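# Swing the pivoting hook into the cabinet door's eye

## Task

Open the cabinet door and secure it with the hook that swivels on the post: the hook's tip must point downward and pass through the eye on the door, without touching the table, the post, the cabinet body or the door. The cabinet is not fixed and must finish standing upright on its base, or the task fails. The result only counts if it holds with the robot not supporting anything.

## Robot and tools

Robot: two 7-joint arms, left_arm and right_arm, each with a parallel two-finger gripper. Scene frame: origin on the table top midway between the arms, +x out over the table, +z up, left_arm on the +y side. The names do not match image sides. Arm bases may be tilted. Mounting plates and the metal frame behind the arms are fixed obstacles; a "too close" message counts a plate and its side of the frame as part of that arm.

Gripper axes: fingers point along the gripper's +z and open and close along its y. end_effector_position is the spot between the pads when closed; fingertips reach about 19 mm past it when closed, 6 mm when fully open. Closing pushes the tips about 13 mm further out, so keep clearance above surfaces.

The row (shared by both motion tools): 16 numbers, each in [-1, 1], always all 16 even if one arm is idle. Order: left_arm dx, dy, dz, rx, ry, rz, left gripper position, left gripper speed, then the same eight for right_arm. dx..rz are an offset, not a pose: a target relative to that gripper's pose in the most recent result showing it (before any such result in the scene, and for the second and later calls within one reply, relative to where the robot is when the action begins), expressed in the gripper's own axes. Scale: 1.0 equals 0.6 m or 180 degrees. rx, ry, rz form a single rotation vector. All-zero offsets do not hold still; they pull the arm back to that reference pose. To keep an arm where it is, send the offset back to its desired pose in a reply's first call, zeros afterward.

Gripper numbers are absolute settings, not offsets. position: +1 fully open (85 mm), 0 about 41 mm, about -0.8 pads touch, -1 closes until stopped. speed: -1 about 20 mm/s, 0 about 85, +1 about 150. Force is fixed by the arm, roughly 190 to 235 N per pad. A 0 is a real command, so to leave a gripper alone resend its previous position and speed. For a firm grip hold -1; for a soft one open, then close to slightly under the object's width. Fingers re-close on their own if the object shifts or slips. In results, position_measured_pct is about 50 minus 50 times the position (0 = fully open); stopping below 90 short of the request means something is held or blocking; about 90 means the pads met.

Tools:
- execute_actions: "actions" is a list with zero or one item. Empty list: just returns the state. {"rows": [[16 numbers], ...], "steps": n}: 1 to 15 rows, n up to 15 (default 15), each step 1/30 s, one row per step, the last row repeating; each row is measured from the same reference, not from the previous row. {"steps": n} alone: a wait of up to 300 steps, counted from the previous result so reply time is included. Optional "pictures" boolean. A refused call sends nothing.
- move: "target" is one 16-number row as above; "speed" is top path speed in m/s, 0.002 to 0.5, default 0.25, turning limited to twice that in rad/s. Grippers follow straight paths that finish together, lasting 0.5 to 10 s (cut off at 10 s). It does not avoid obstacles or the other arm and may overshoot speed near full reach. Faster moves and targets set deeper past a contact push harder. The result adds a "move:" line with the ending (done, off_target, moving, held, fault) and limits (paced = pose clipped; held = some steps blocked, after which the arm may jump fast), plus each gripper's distance to its target.
- wait: "seconds" 0 to 10; sends nothing new.
- zoom_image: "camera" one of cam_head_left, cam_head_right, cam_left_wrist, cam_right_wrist (all 672x504); "region" [x0, y0, x1, y1] in pixels from the top-left, at most 504 by 504.
- finished_scene: "scene" is the current scene's number; irreversible, grades the scene. Replying without any tool call ends everything.

Results: state line `left_arm: …` | `right_arm: …` with end_effector_position (m) and end_effector_quat_wxyz in the scene frame; printed positions can be off, more so at long reach. "Hand target" shows where the controller is driving each gripper. "pose unreachable" means the clearance check altered or blocked that arm's command; HELD marks steps where a row was not fully sent.

Control details: each step the command is clipped to within 70 mm and 16 degrees of the measured pose; inverse kinematics favours position over orientation. After an action the arm continues only to its last clipped pose, so far targets need further actions; check the result. Joints share speed and acceleration limits and may lag after big moves. Elbows never fully straighten. Joint ranges (rad): waist -69.115 to 69.115, shoulder -2.250 to 2.250, upper arm roll -69.115 to 69.115, elbow -2.580 to 2.580, forearm roll -69.115 to 69.115, wrist pitch -2.100 to 2.100, wrist roll -69.115 to 69.115.

Hazards: load limits (N m) are 48.6 for waist, shoulder, upper arm roll and elbow, 30.6 for forearm roll, wrist pitch and wrist roll, including held weight; reaching one stops that arm for 10 s and drops the rest of the call. Sustained loads heat motors: a MOTOR HOT warning from 60 °C, and at 75 °C an OVER-TEMPERATURE FAULT makes the arm sag. Random tugs on held parts or pushes on loose objects can occur. Do not let the arms strike or squeeze each other, do not knock anything off the table, do not tip the loose cabinet, and avoid drops, slips, slams and hard shoves. Smooth, economical motion is preferred.

Each tool is called after "Request:" by a JSON object that holds its "api" and its "payload", one argument or row to a line.

## Session

Request:
{"api": "execute_actions", "payload": {
  "actions": []
}}

Scene clock: 0.00 s of 4360.00 s.
left_arm: end_effector_position=(+0.2147, +0.4686, +0.3700) position_measured_pct=0.0 end_effector_quat_wxyz=(+0.072, +0.988, -0.089, +0.100) | right_arm: end_effector_position=(+0.5498, -0.6256, +0.2574) position_measured_pct=0.0 end_effector_quat_wxyz=(+0.380, -0.072, +0.922, +0.032)
Joint positions: left_arm=[-0.912 -0.803  0.422  2.468  0.228  0.853 -2.496] | right_arm=[ 1.202  0.134 -0.572  2.086  0.857 -0.268  1.546]
Joint velocities: left_arm=[ 0.     0.    -0.    -0.     0.     0.001  0.002] | right_arm=[-0.    -0.     0.001  0.    -0.    -0.001  0.001]
Motor temperatures (°C, as the motors report them): left_arm=[35 34 30 33 38 38 40] | right_arm=[32 29 30 32 37 38 36]
Hand target (left_arm): +0.215, +0.469, +0.370; +0.072, +0.988, -0.089, +0.100
Hand target (right_arm): +0.550, -0.626, +0.257; +0.380, -0.072, +0.922, +0.032

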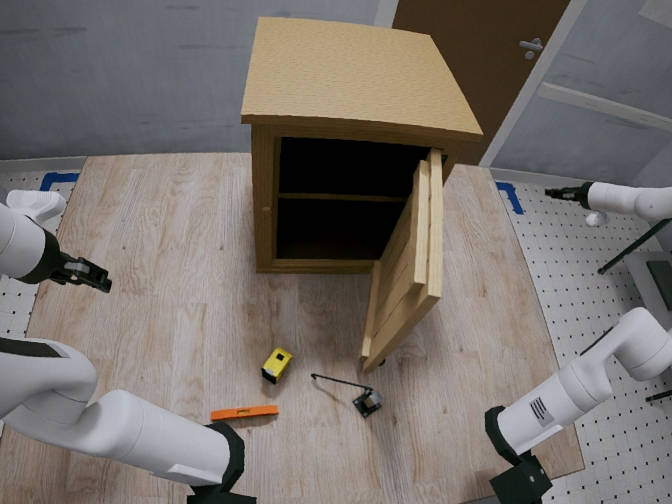

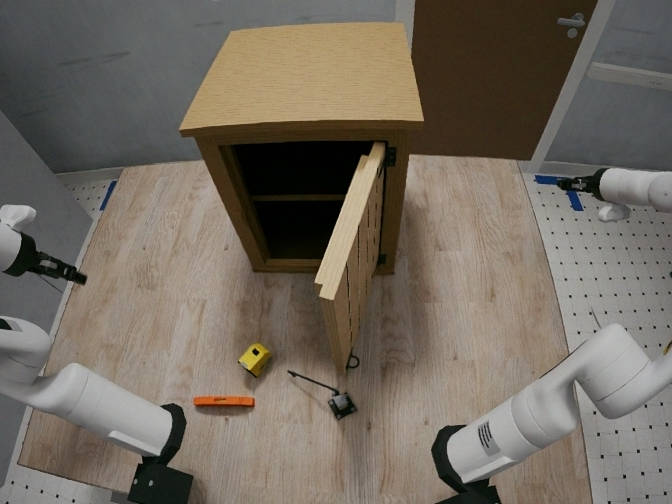

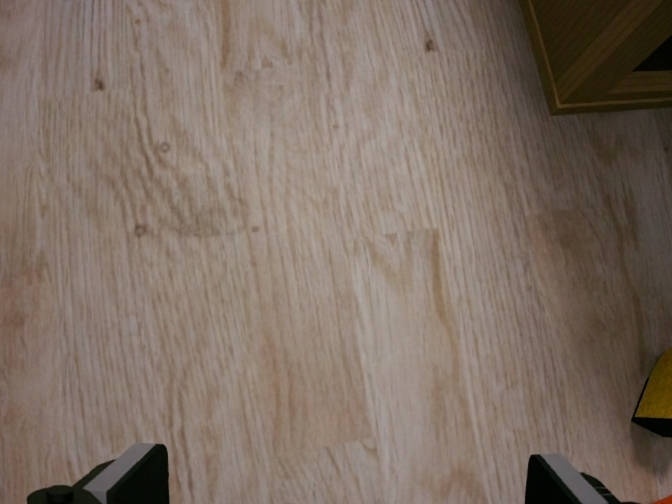

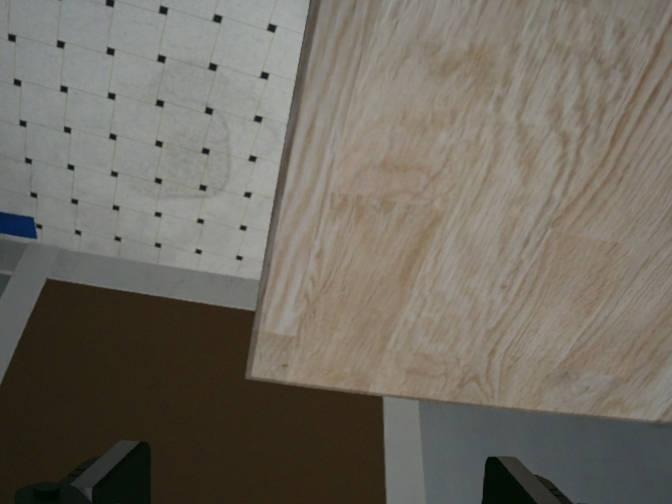

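Request:
{"api": "zoom_image", "payload": {
  "camera": "cam_head_right",
  "region": [220, 300, 420, 450]
}}

Request:
{"api": "zoom_image", "payload": {
  "camera": "cam_head_left",
  "region": [250, 300, 450, 450]
}}

Region (220, 300, 420, 450) of cam_head_right's 672x504 image, scaled by 2.520, with more detail than that image has; it fills the top 378 rows of this view, and the rest is white.

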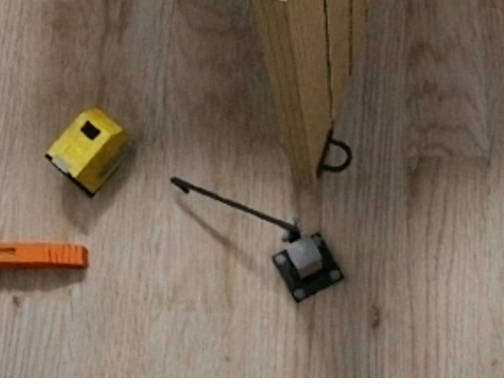

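Region (250, 300, 450, 450) of cam_head_left's 672x504 image, scaled by 2.520, with more detail than that image has; it fills the top 378 rows of this view, and the rest is white.

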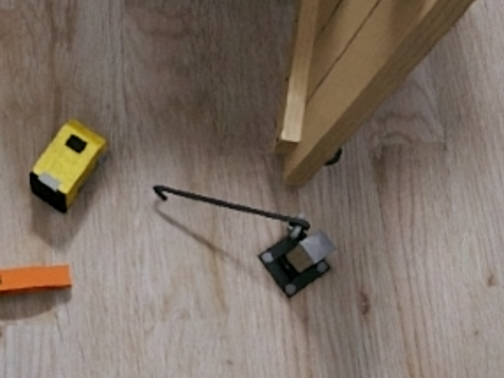

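Request:
{"api": "move", "payload": {
  "target": [0.001,0.62,0.124,0.046,-0.064,-0.057,1,0, 0,0,0,0,0,0,1,0]
}}

Scene clock: 26.80 s of 4360.00 s.
left_arm: end_effector_position=(+0.1579, +0.0942, +0.3439) position_measured_pct=0.0 end_effector_quat_wxyz=(+0.001, +1.000, +0.000, -0.002) | right_arm: end_effector_position=(+0.5498, -0.6256, +0.2574) position_measured_pct=0.0 end_effector_quat_wxyz=(+0.380, -0.072, +0.922, +0.032)
Joint positions: left_arm=[-0.999 -1.556  1.553  1.986  0.931  1.441 -1.426] | right_arm=[ 1.202  0.134 -0.572  2.086  0.857 -0.268  1.546]
Joint velocities: left_arm=[-0.006 -0.005  0.002 -0.005 -0.002 -0.     0.001] | right_arm=[-0.     0.     0.001 -0.     0.     0.    -0.   ]
Motor temperatures (°C, as the motors report them): left_arm=[35 34 30 34 38 38 40] | right_arm=[32 30 30 32 37 38 36]
Hand target (left_arm): +0.158, +0.094, +0.344; +0.001, +1.000, +0.000, -0.002
Hand target (right_arm): +0.550, -0.626, +0.257; +0.380, -0.072, +0.922, +0.032
Off the commanded pose (left_arm): 0.001 m, 0 deg.
Off the commanded pose (right_arm): 0.000 m, 0 deg.
After step 90, 21.77 s passed at rest.
move: done

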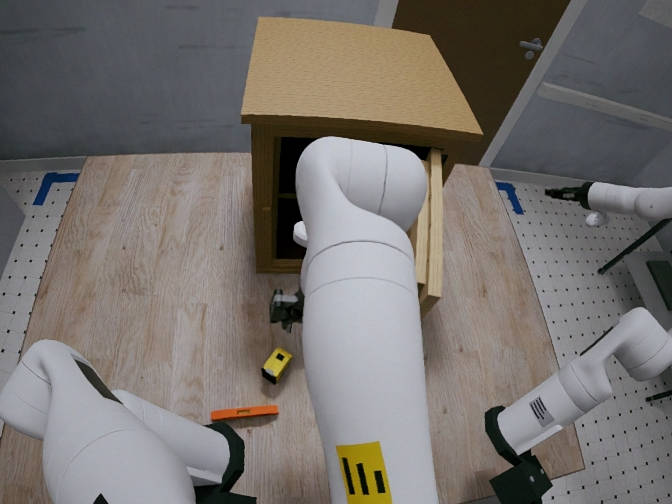

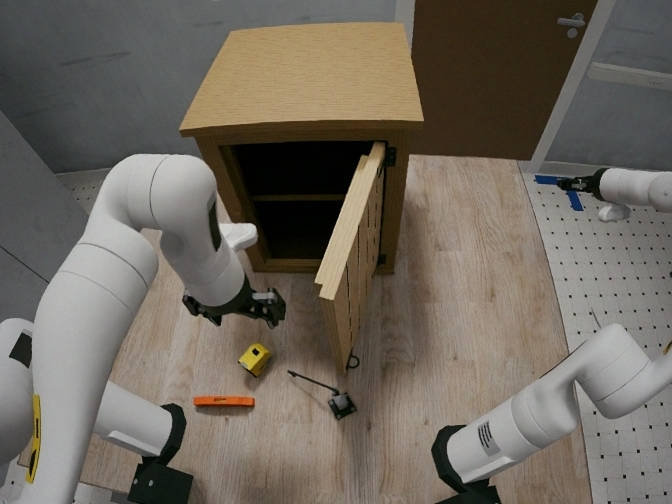

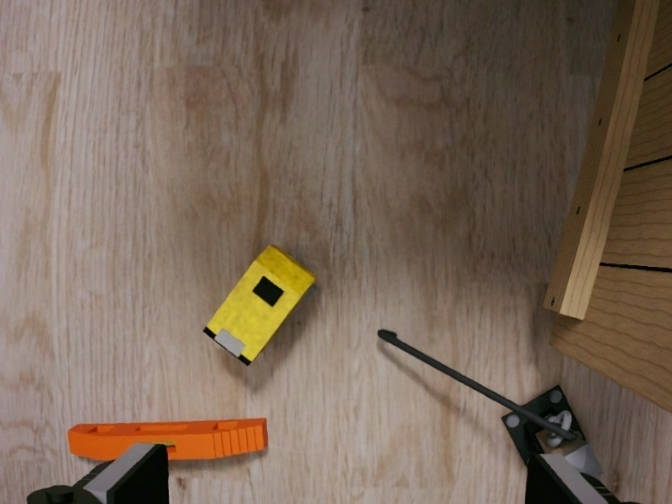

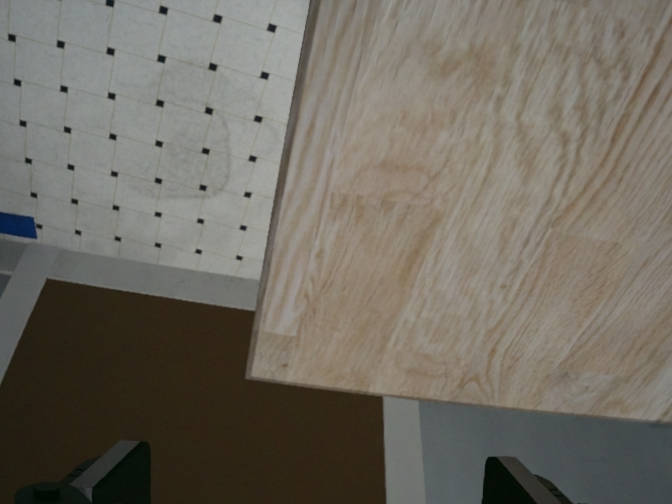

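Request:
{"api": "move", "payload": {
  "target": [-0.0833,0.2,0,0,0,0,1,0, 0,0,0,0,0,0,1,0]
}}

Scene clock: 38.73 s of 4360.00 s.
left_arm: end_effector_position=(+0.1077, -0.0260, +0.3442) position_measured_pct=0.0 end_effector_quat_wxyz=(+0.002, +1.000, -0.000, -0.002) | right_arm: end_effector_position=(+0.5498, -0.6256, +0.2574) position_measured_pct=0.0 end_effector_quat_wxyz=(+0.380, -0.072, +0.922, +0.032)
Joint positions: left_arm=[-0.972 -1.665  1.667  1.652  1.047  1.569 -1.084] | right_arm=[ 1.202  0.134 -0.572  2.086  0.857 -0.268  1.546]
Joint velocities: left_arm=[-0.004 -0.002  0.001 -0.002 -0.001 -0.     0.004] | right_arm=[ 0.     0.    -0.     0.     0.     0.001 -0.001]
Motor temperatures (°C, as the motors report them): left_arm=[35 35 30 34 38 38 40] | right_arm=[32 30 30 32 37 38 36]
Hand target (left_arm): +0.108, -0.026, +0.344; +0.002, +1.000, -0.000, -0.002
Hand target (right_arm): +0.550, -0.626, +0.257; +0.380, -0.072, +0.922, +0.032
Off the commanded pose (left_arm): 0.000 m, 0 deg.
Off the commanded pose (right_arm): 0.000 m, 0 deg.
After step 90, 7.90 s passed at rest.
move: done

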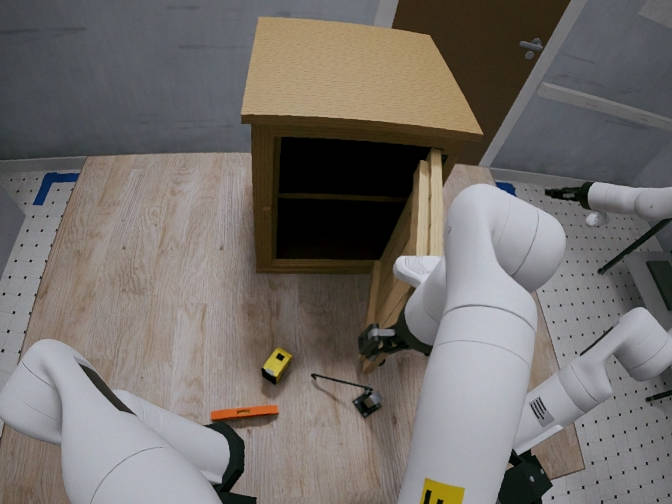

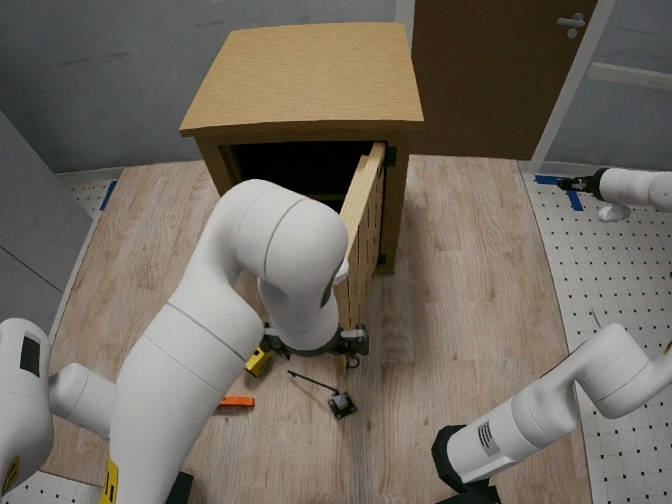

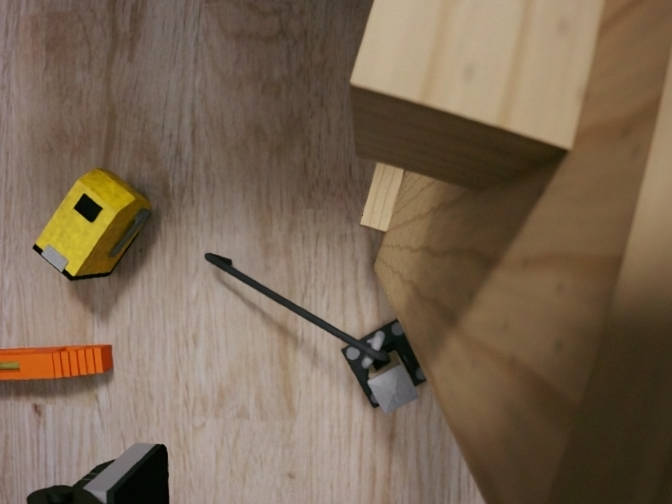

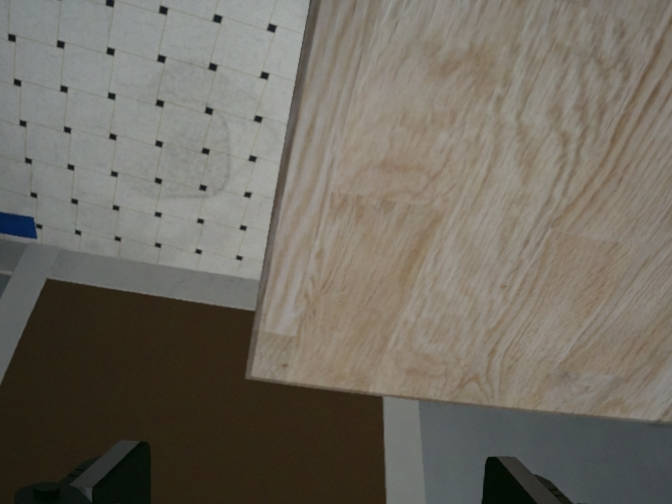

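Request:
{"api": "move", "payload": {
  "target": [0,-0.38,0,0,0,0,1,0, 0.4025,0.650,-0.191,-0.080,0.414,0.608,-1,0]
}}

Scene clock: 124.00 s of 4360.00 s.
left_arm: end_effector_position=(+0.1078, +0.2022, +0.3442) position_measured_pct=0.0 end_effector_quat_wxyz=(+0.001, +1.000, -0.000, -0.001) | right_arm: end_effector_position=(+0.2400, -0.2797, +0.1702) position_measured_pct=91.7 end_effector_quat_wxyz=(-0.353, +0.612, +0.613, +0.353)
Joint positions: left_arm=[-0.83  -1.44   1.428  2.312  0.787  1.348 -1.57 ] | right_arm=[ 1.303  0.78  -0.818  2.435 -0.221  0.145  0.88 ]
Joint velocities: left_arm=[ 0.     0.    -0.001 -0.002 -0.001 -0.     0.001] | right_arm=[ 0.004  0.013 -0.001  0.002 -0.001 -0.001  0.002]
Motor temperatures (°C, as the motors report them): left_arm=[35 37 30 34 38 38 40] | right_arm=[32 32 30 32 37 38 36]
Hand target (left_arm): +0.108, +0.202, +0.344; +0.001, +1.000, -0.000, -0.001
Hand target (right_arm): +0.240, -0.279, +0.170; -0.353, +0.613, +0.613, +0.353
Off the commanded pose (left_arm): 0.001 m, 0 deg.
Off the commanded pose (right_arm): 0.000 m, 0 deg.
After step 90, 77.17 s passed at rest.
move: done

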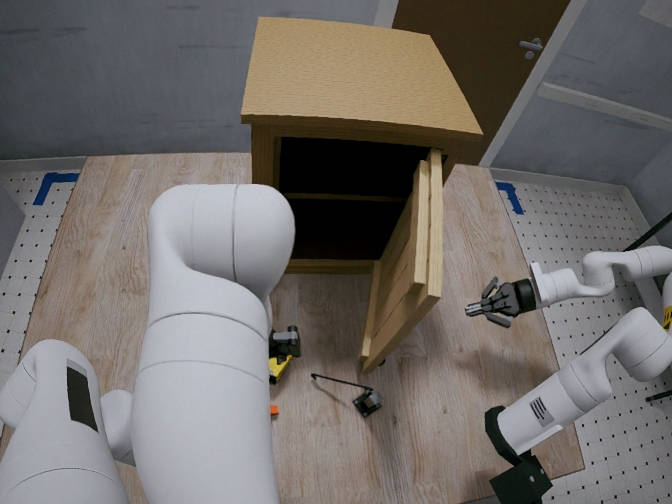

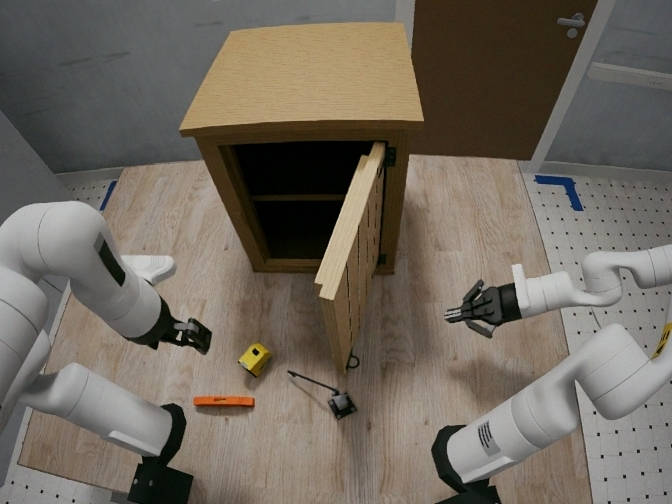

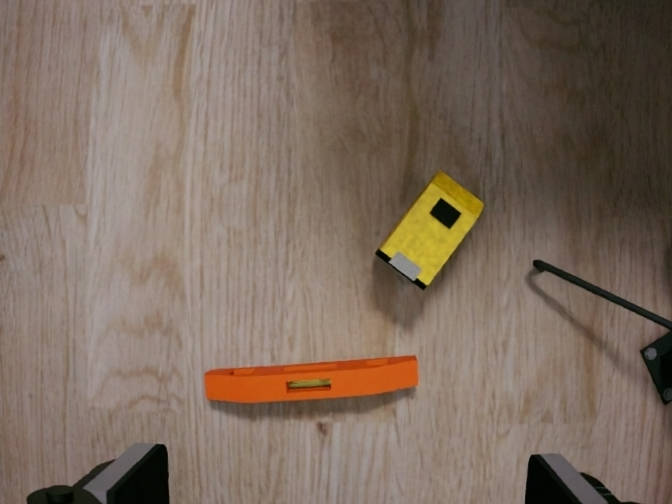

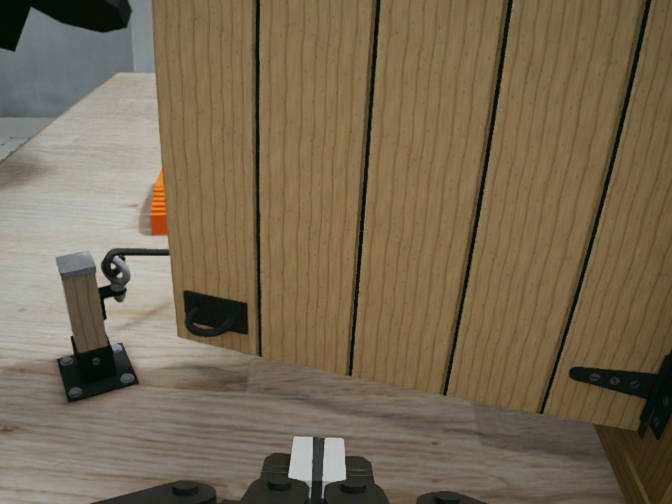

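Request:
{"api": "move", "payload": {
  "target": [0,0,0,0,0,0,1,0, 0.125,0,0.2165,0,0,0,-1,0]
}}

Request:
{"api": "move", "payload": {
  "target": [0,0,0,0,0,0,1,0, 0.092,0,0.159,0,0,0,-1,0],
  "speed": 0.04
}}

Scene clock: 132.57 s of 4360.00 s.
left_arm: end_effector_position=(+0.1078, +0.2022, +0.3442) position_measured_pct=0.0 end_effector_quat_wxyz=(+0.001, +1.000, -0.000, -0.001) | right_arm: end_effector_position=(+0.2398, -0.1305, +0.1693) position_measured_pct=91.7 end_effector_quat_wxyz=(-0.352, +0.612, +0.614, +0.352)
Joint positions: left_arm=[-0.83  -1.44   1.428  2.312  0.787  1.348 -1.57 ] | right_arm=[ 0.795  1.141 -0.82   2.542 -0.338 -0.527  0.741]
Joint velocities: left_arm=[ 0.001  0.001 -0.    -0.001 -0.001 -0.002 -0.   ] | right_arm=[-0.004  0.004 -0.    -0.     0.     0.    -0.   ]
Motor temperatures (°C, as the motors report them): left_arm=[35 37 30 34 38 38 40] | right_arm=[32 32 30 32 37 38 36]
Hand target (left_arm): +0.108, +0.202, +0.344; +0.001, +1.000, -0.000, -0.001
Hand target (right_arm): +0.240, -0.130, +0.169; -0.353, +0.612, +0.614, +0.352
Off the commanded pose (left_arm): 0.000 m, 0 deg.
Off the commanded pose (right_arm): 0.001 m, 0 deg.
After step 90, 4.27 s passed at rest.
move: done

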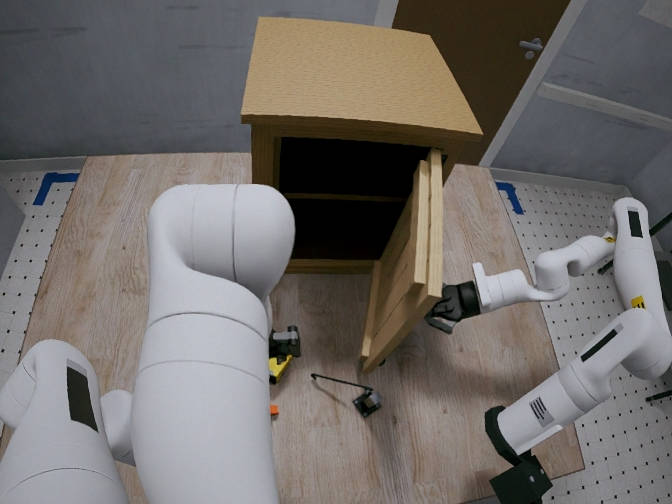

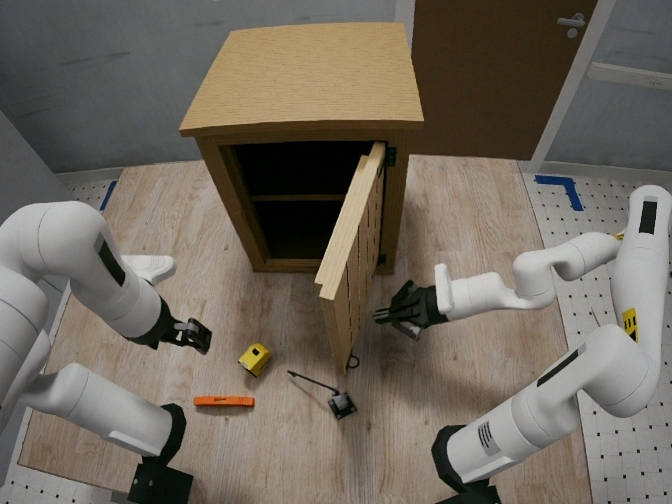

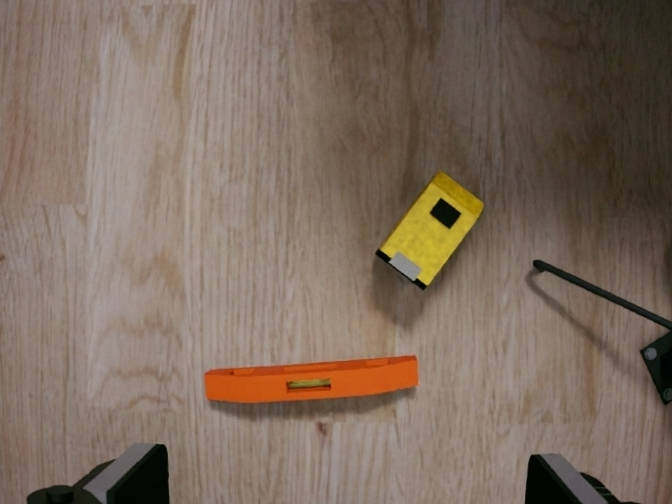

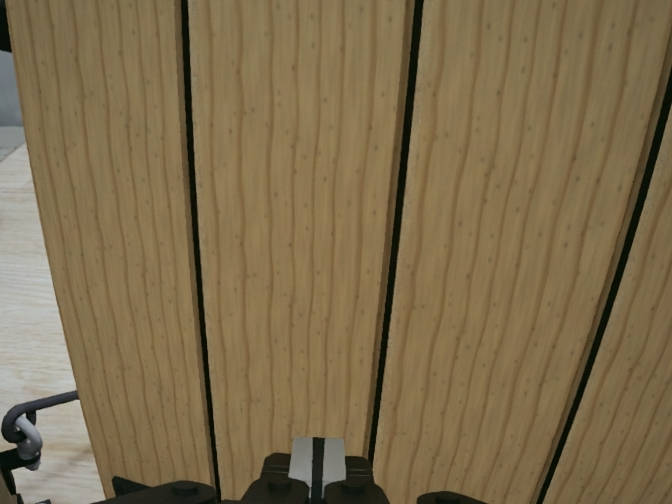

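Scene clock: 135.63 s of 4360.00 s.
left_arm: end_effector_position=(+0.1078, +0.2022, +0.3442) position_measured_pct=0.0 end_effector_quat_wxyz=(+0.001, +1.000, -0.000, -0.001) | right_arm: end_effector_position=(+0.2400, -0.0208, +0.1686) position_measured_pct=91.7 end_effector_quat_wxyz=(-0.352, +0.612, +0.614, +0.352)
Joint positions: left_arm=[-0.83  -1.44   1.428  2.312  0.787  1.348 -1.57 ] | right_arm=[ 0.475  1.382 -0.851  2.437 -0.396 -0.812  0.664]
Joint velocities: left_arm=[ 0.001 -0.     0.     0.001  0.    -0.    -0.   ] | right_arm=[-0.005  0.003 -0.    -0.001 -0.001 -0.001 -0.001]
Motor temperatures (°C, as the motors report them): left_arm=[35 37 30 34 38 38 40] | right_arm=[32 32 30 32 37 38 36]
Hand target (left_arm): +0.108, +0.202, +0.344; +0.001, +1.000, -0.000, -0.001
Hand target (right_arm): +0.240, -0.021, +0.169; -0.352, +0.612, +0.614, +0.352
Off the commanded pose (left_arm): 0.000 m, 0 deg.
Off the commanded pose (right_arm): 0.001 m, 0 deg.
move: done

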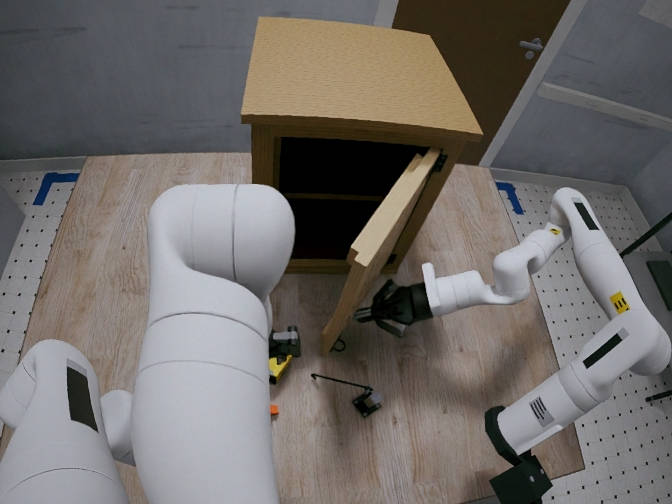

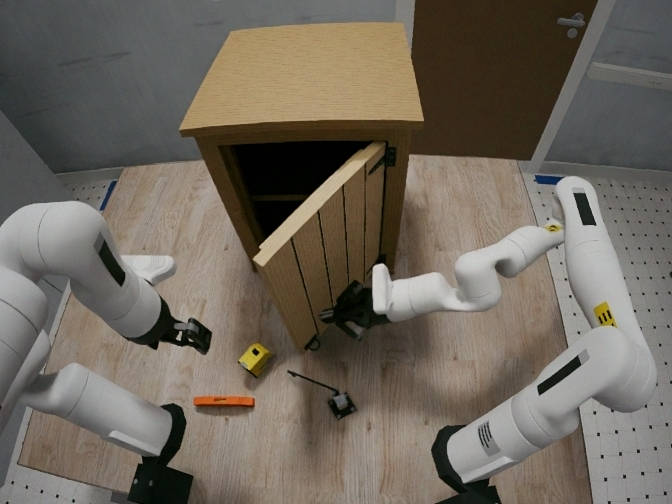

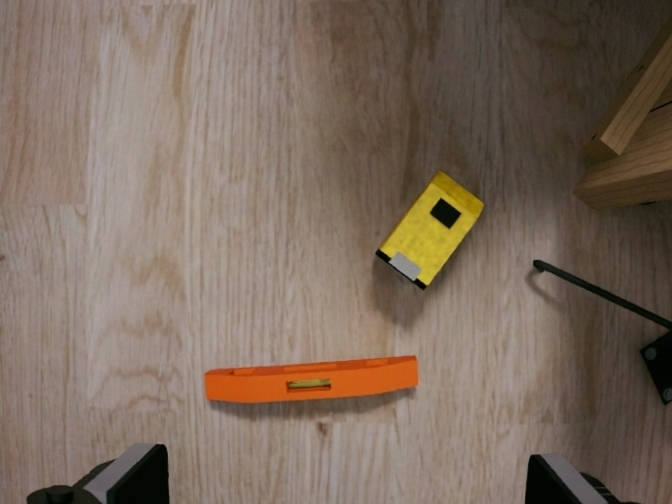

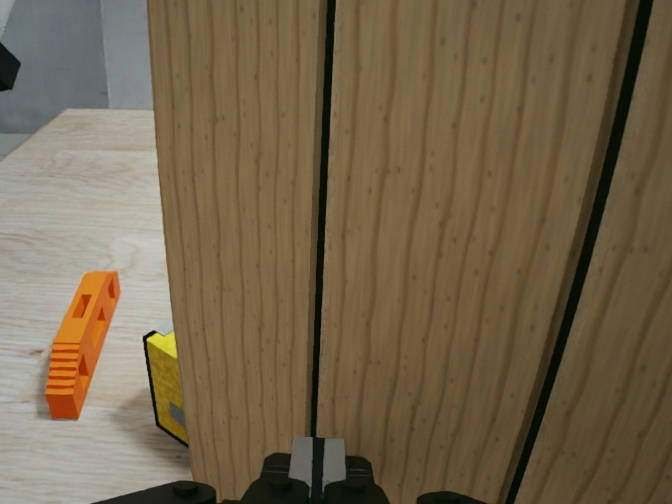

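Request:
{"api": "move", "payload": {
  "target": [-0.05,0.37,0,0,0,0,1,0, -0.2,-0.1,-0.3464,0,0,0,-1,0]
}}

Scene clock: 144.97 s of 4360.00 s.
left_arm: end_effector_position=(+0.0777, -0.0200, +0.3443) position_measured_pct=0.0 end_effector_quat_wxyz=(+0.002, +1.000, -0.000, -0.002) | right_arm: end_effector_position=(+0.1807, -0.2598, +0.1701) position_measured_pct=91.7 end_effector_quat_wxyz=(-0.360, +0.608, +0.613, +0.354)
Joint positions: left_arm=[-0.903 -1.661  1.685  1.688  1.051  1.576 -1.05 ] | right_arm=[ 1.346  0.899 -0.765  2.582 -0.18  -0.05   0.969]
Joint velocities: left_arm=[-0.    -0.001  0.     0.001  0.    -0.001 -0.   ] | right_arm=[ 0.008 -0.004 -0.001 -0.    -0.02  -0.     0.021]
Motor temperatures (°C, as the motors report them): left_arm=[35 37 30 34 38 38 40] | right_arm=[32 32 30 32 37 38 36]
Hand target (left_arm): +0.078, -0.020, +0.344; +0.002, +1.000, -0.000, -0.002
Hand target (right_arm): +0.181, -0.260, +0.170; -0.360, +0.609, +0.612, +0.354
Off the commanded pose (left_arm): 0.001 m, 0 deg.
Off the commanded pose (right_arm): 0.001 m, 1 deg.
joint sent to its limit (right arm) — the command would take joint 4 (elbow) past its upper limit, so that joint was sent only as far as its limit.
After step 90, 4.53 s passed at rest.
move: done

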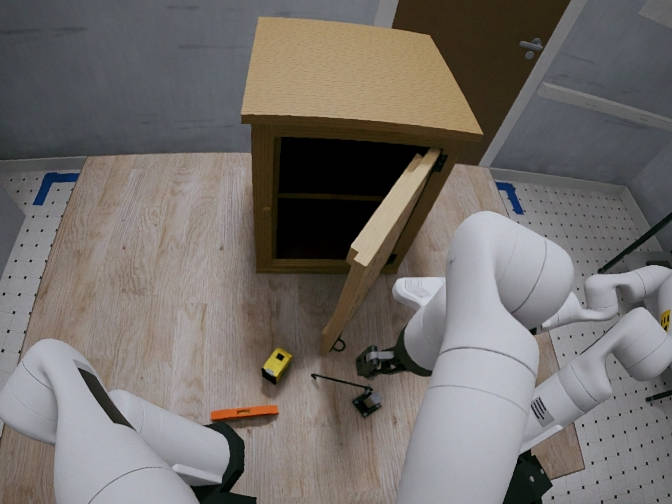

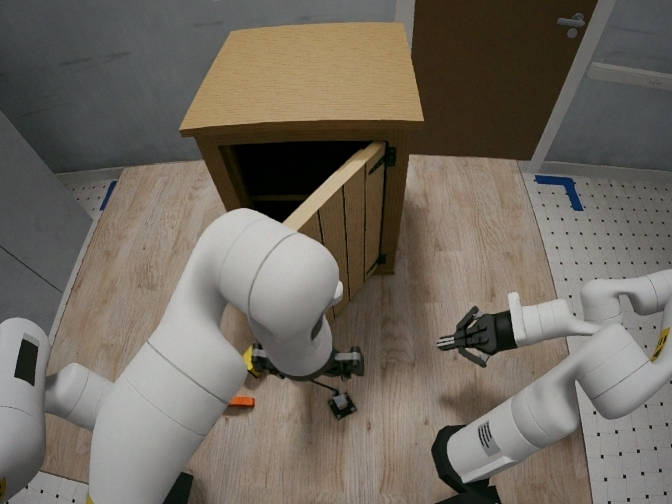

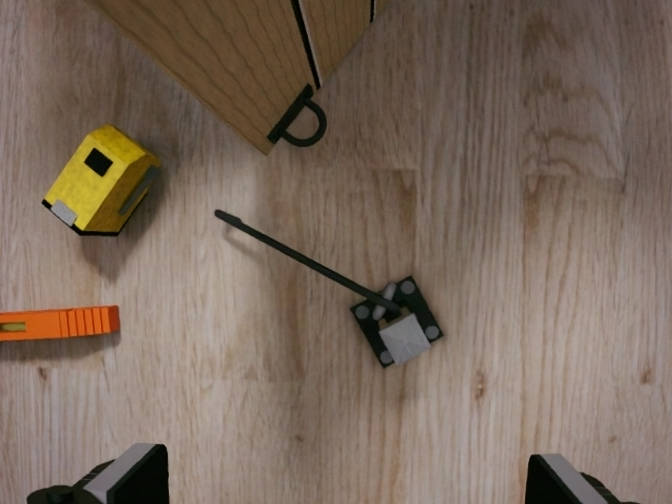

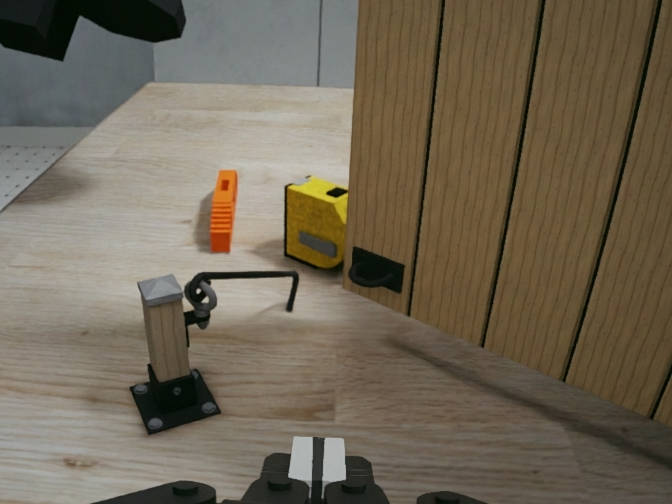

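Request:
{"api": "move", "payload": {
  "target": [0.078,-0.062,0.317,0.045,0.075,-0.343,0,0, 0,0,0,0,0,0,-1,0],
  "speed": 0.15
}}

Scene clock: 174.63 s of 4360.00 s.
left_arm: end_effector_position=(+0.1239, +0.0174, +0.1539) position_measured_pct=49.6 end_effector_quat_wxyz=(-0.067, +0.850, +0.511, +0.109) | right_arm: end_effector_position=(+0.1807, -0.2598, +0.1701) position_measured_pct=91.7 end_effector_quat_wxyz=(-0.360, +0.608, +0.613, +0.354)
Joint positions: left_arm=[-0.899 -2.132  1.764  1.716  1.263  1.522 -0.042] | right_arm=[ 1.346  0.899 -0.765  2.582 -0.182 -0.05   0.97 ]
Joint velocities: left_arm=[-0.002 -0.003  0.001 -0.001 -0.001 -0.001  0.005] | right_arm=[-0.    -0.    -0.001 -0.     0.     0.001  0.001]
Motor temperatures (°C, as the motors report them): left_arm=[35 38 31 34 38 38 40] | right_arm=[32 32 30 32 37 38 36]
Hand target (left_arm): +0.124, +0.017, +0.154; -0.067, +0.850, +0.512, +0.109
Hand target (right_arm): +0.181, -0.260, +0.170; -0.360, +0.608, +0.613, +0.354
Off the commanded pose (left_arm): 0.001 m, 0 deg.
Off the commanded pose (right_arm): 0.000 m, 0 deg.
After step 90, 22.60 s passed at rest.
move: done

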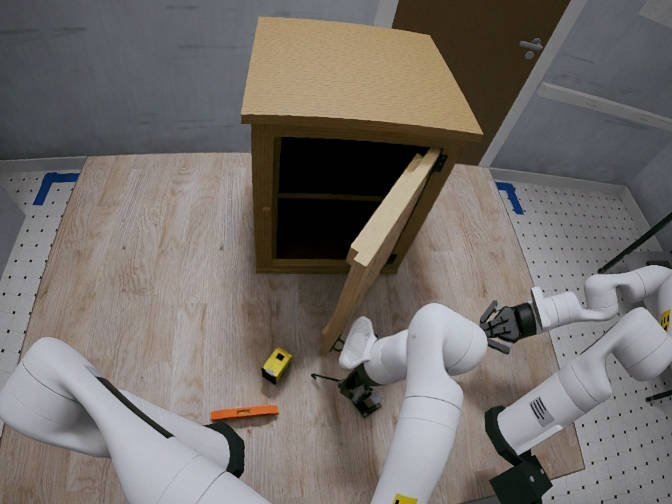

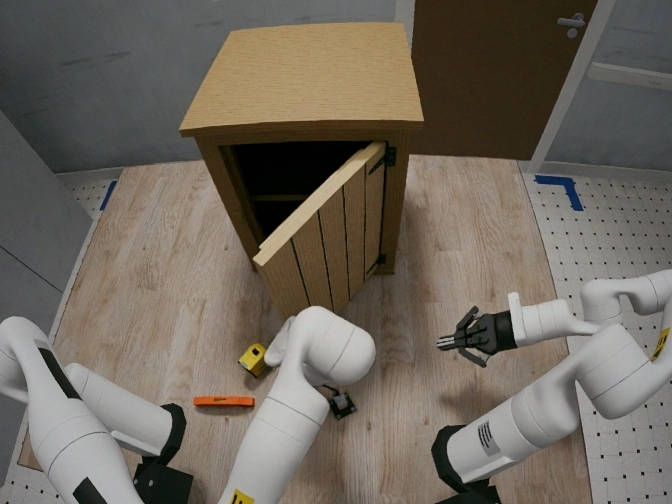

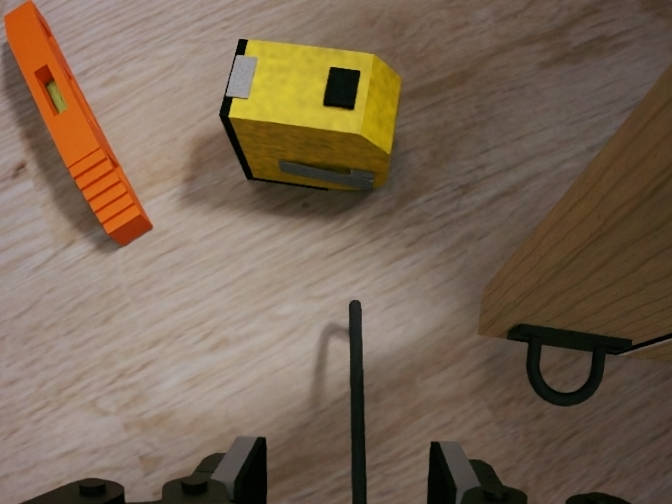

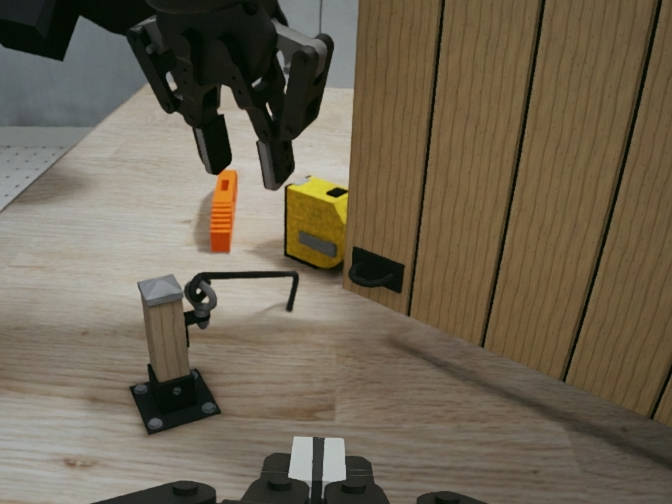

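Request:
{"api": "move", "payload": {
  "target": [-0.039,0,0.145,0,0,0,0,0, 0,0,0,0,0,0,-1,0],
  "speed": 0.08
}}

Scene clock: 199.50 s of 4360.00 s.
left_arm: end_effector_position=(+0.1233, +0.0169, +0.0643) position_measured_pct=49.6 end_effector_quat_wxyz=(-0.066, +0.850, +0.512, +0.109) | right_arm: end_effector_position=(+0.1807, -0.2598, +0.1701) position_measured_pct=91.7 end_effector_quat_wxyz=(-0.360, +0.608, +0.613, +0.354)
Joint positions: left_arm=[-0.891 -2.249  1.916  1.685  1.393  1.397 -0.004] | right_arm=[ 1.346  0.899 -0.765  2.582 -0.182 -0.05   0.97 ]
Joint velocities: left_arm=[-0.002  0.001  0.002 -0.003 -0.002 -0.004  0.   ] | right_arm=[-0. -0. -0. -0.  0.  0.  0.]
Motor temperatures (°C, as the motors report them): left_arm=[35 38 31 34 38 38 40] | right_arm=[32 32 30 32 37 38 36]
Hand target (left_arm): +0.124, +0.017, +0.064; -0.067, +0.850, +0.512, +0.109
Hand target (right_arm): +0.181, -0.260, +0.170; -0.360, +0.608, +0.613, +0.354
Off the commanded pose (left_arm): 0.001 m, 0 deg.
Off the commanded pose (right_arm): 0.000 m, 0 deg.
After step 90, 20.40 s passed at rest.
move: done

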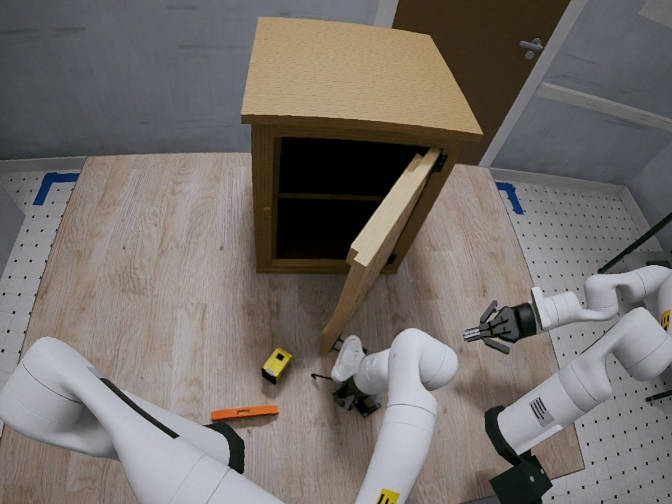

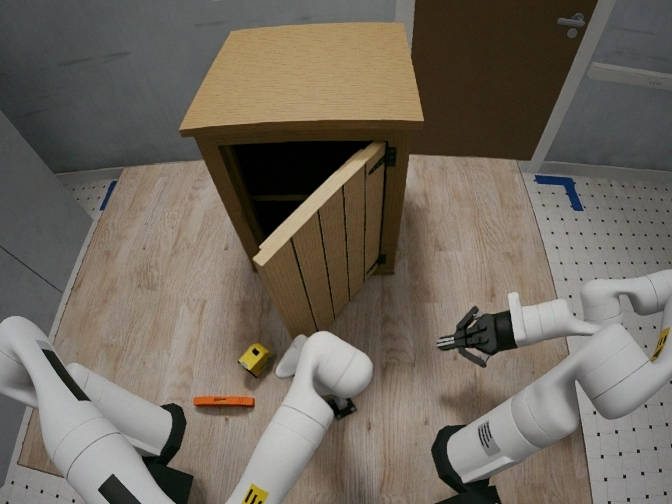

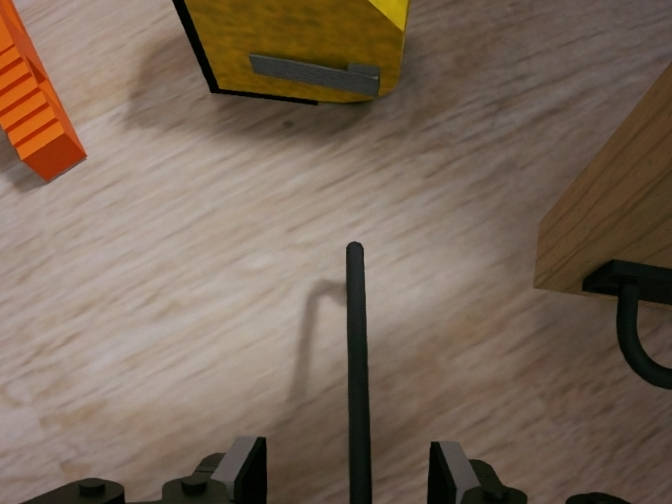

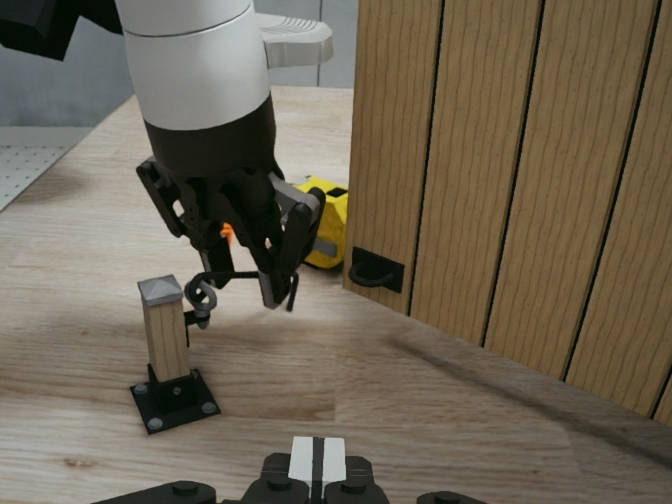

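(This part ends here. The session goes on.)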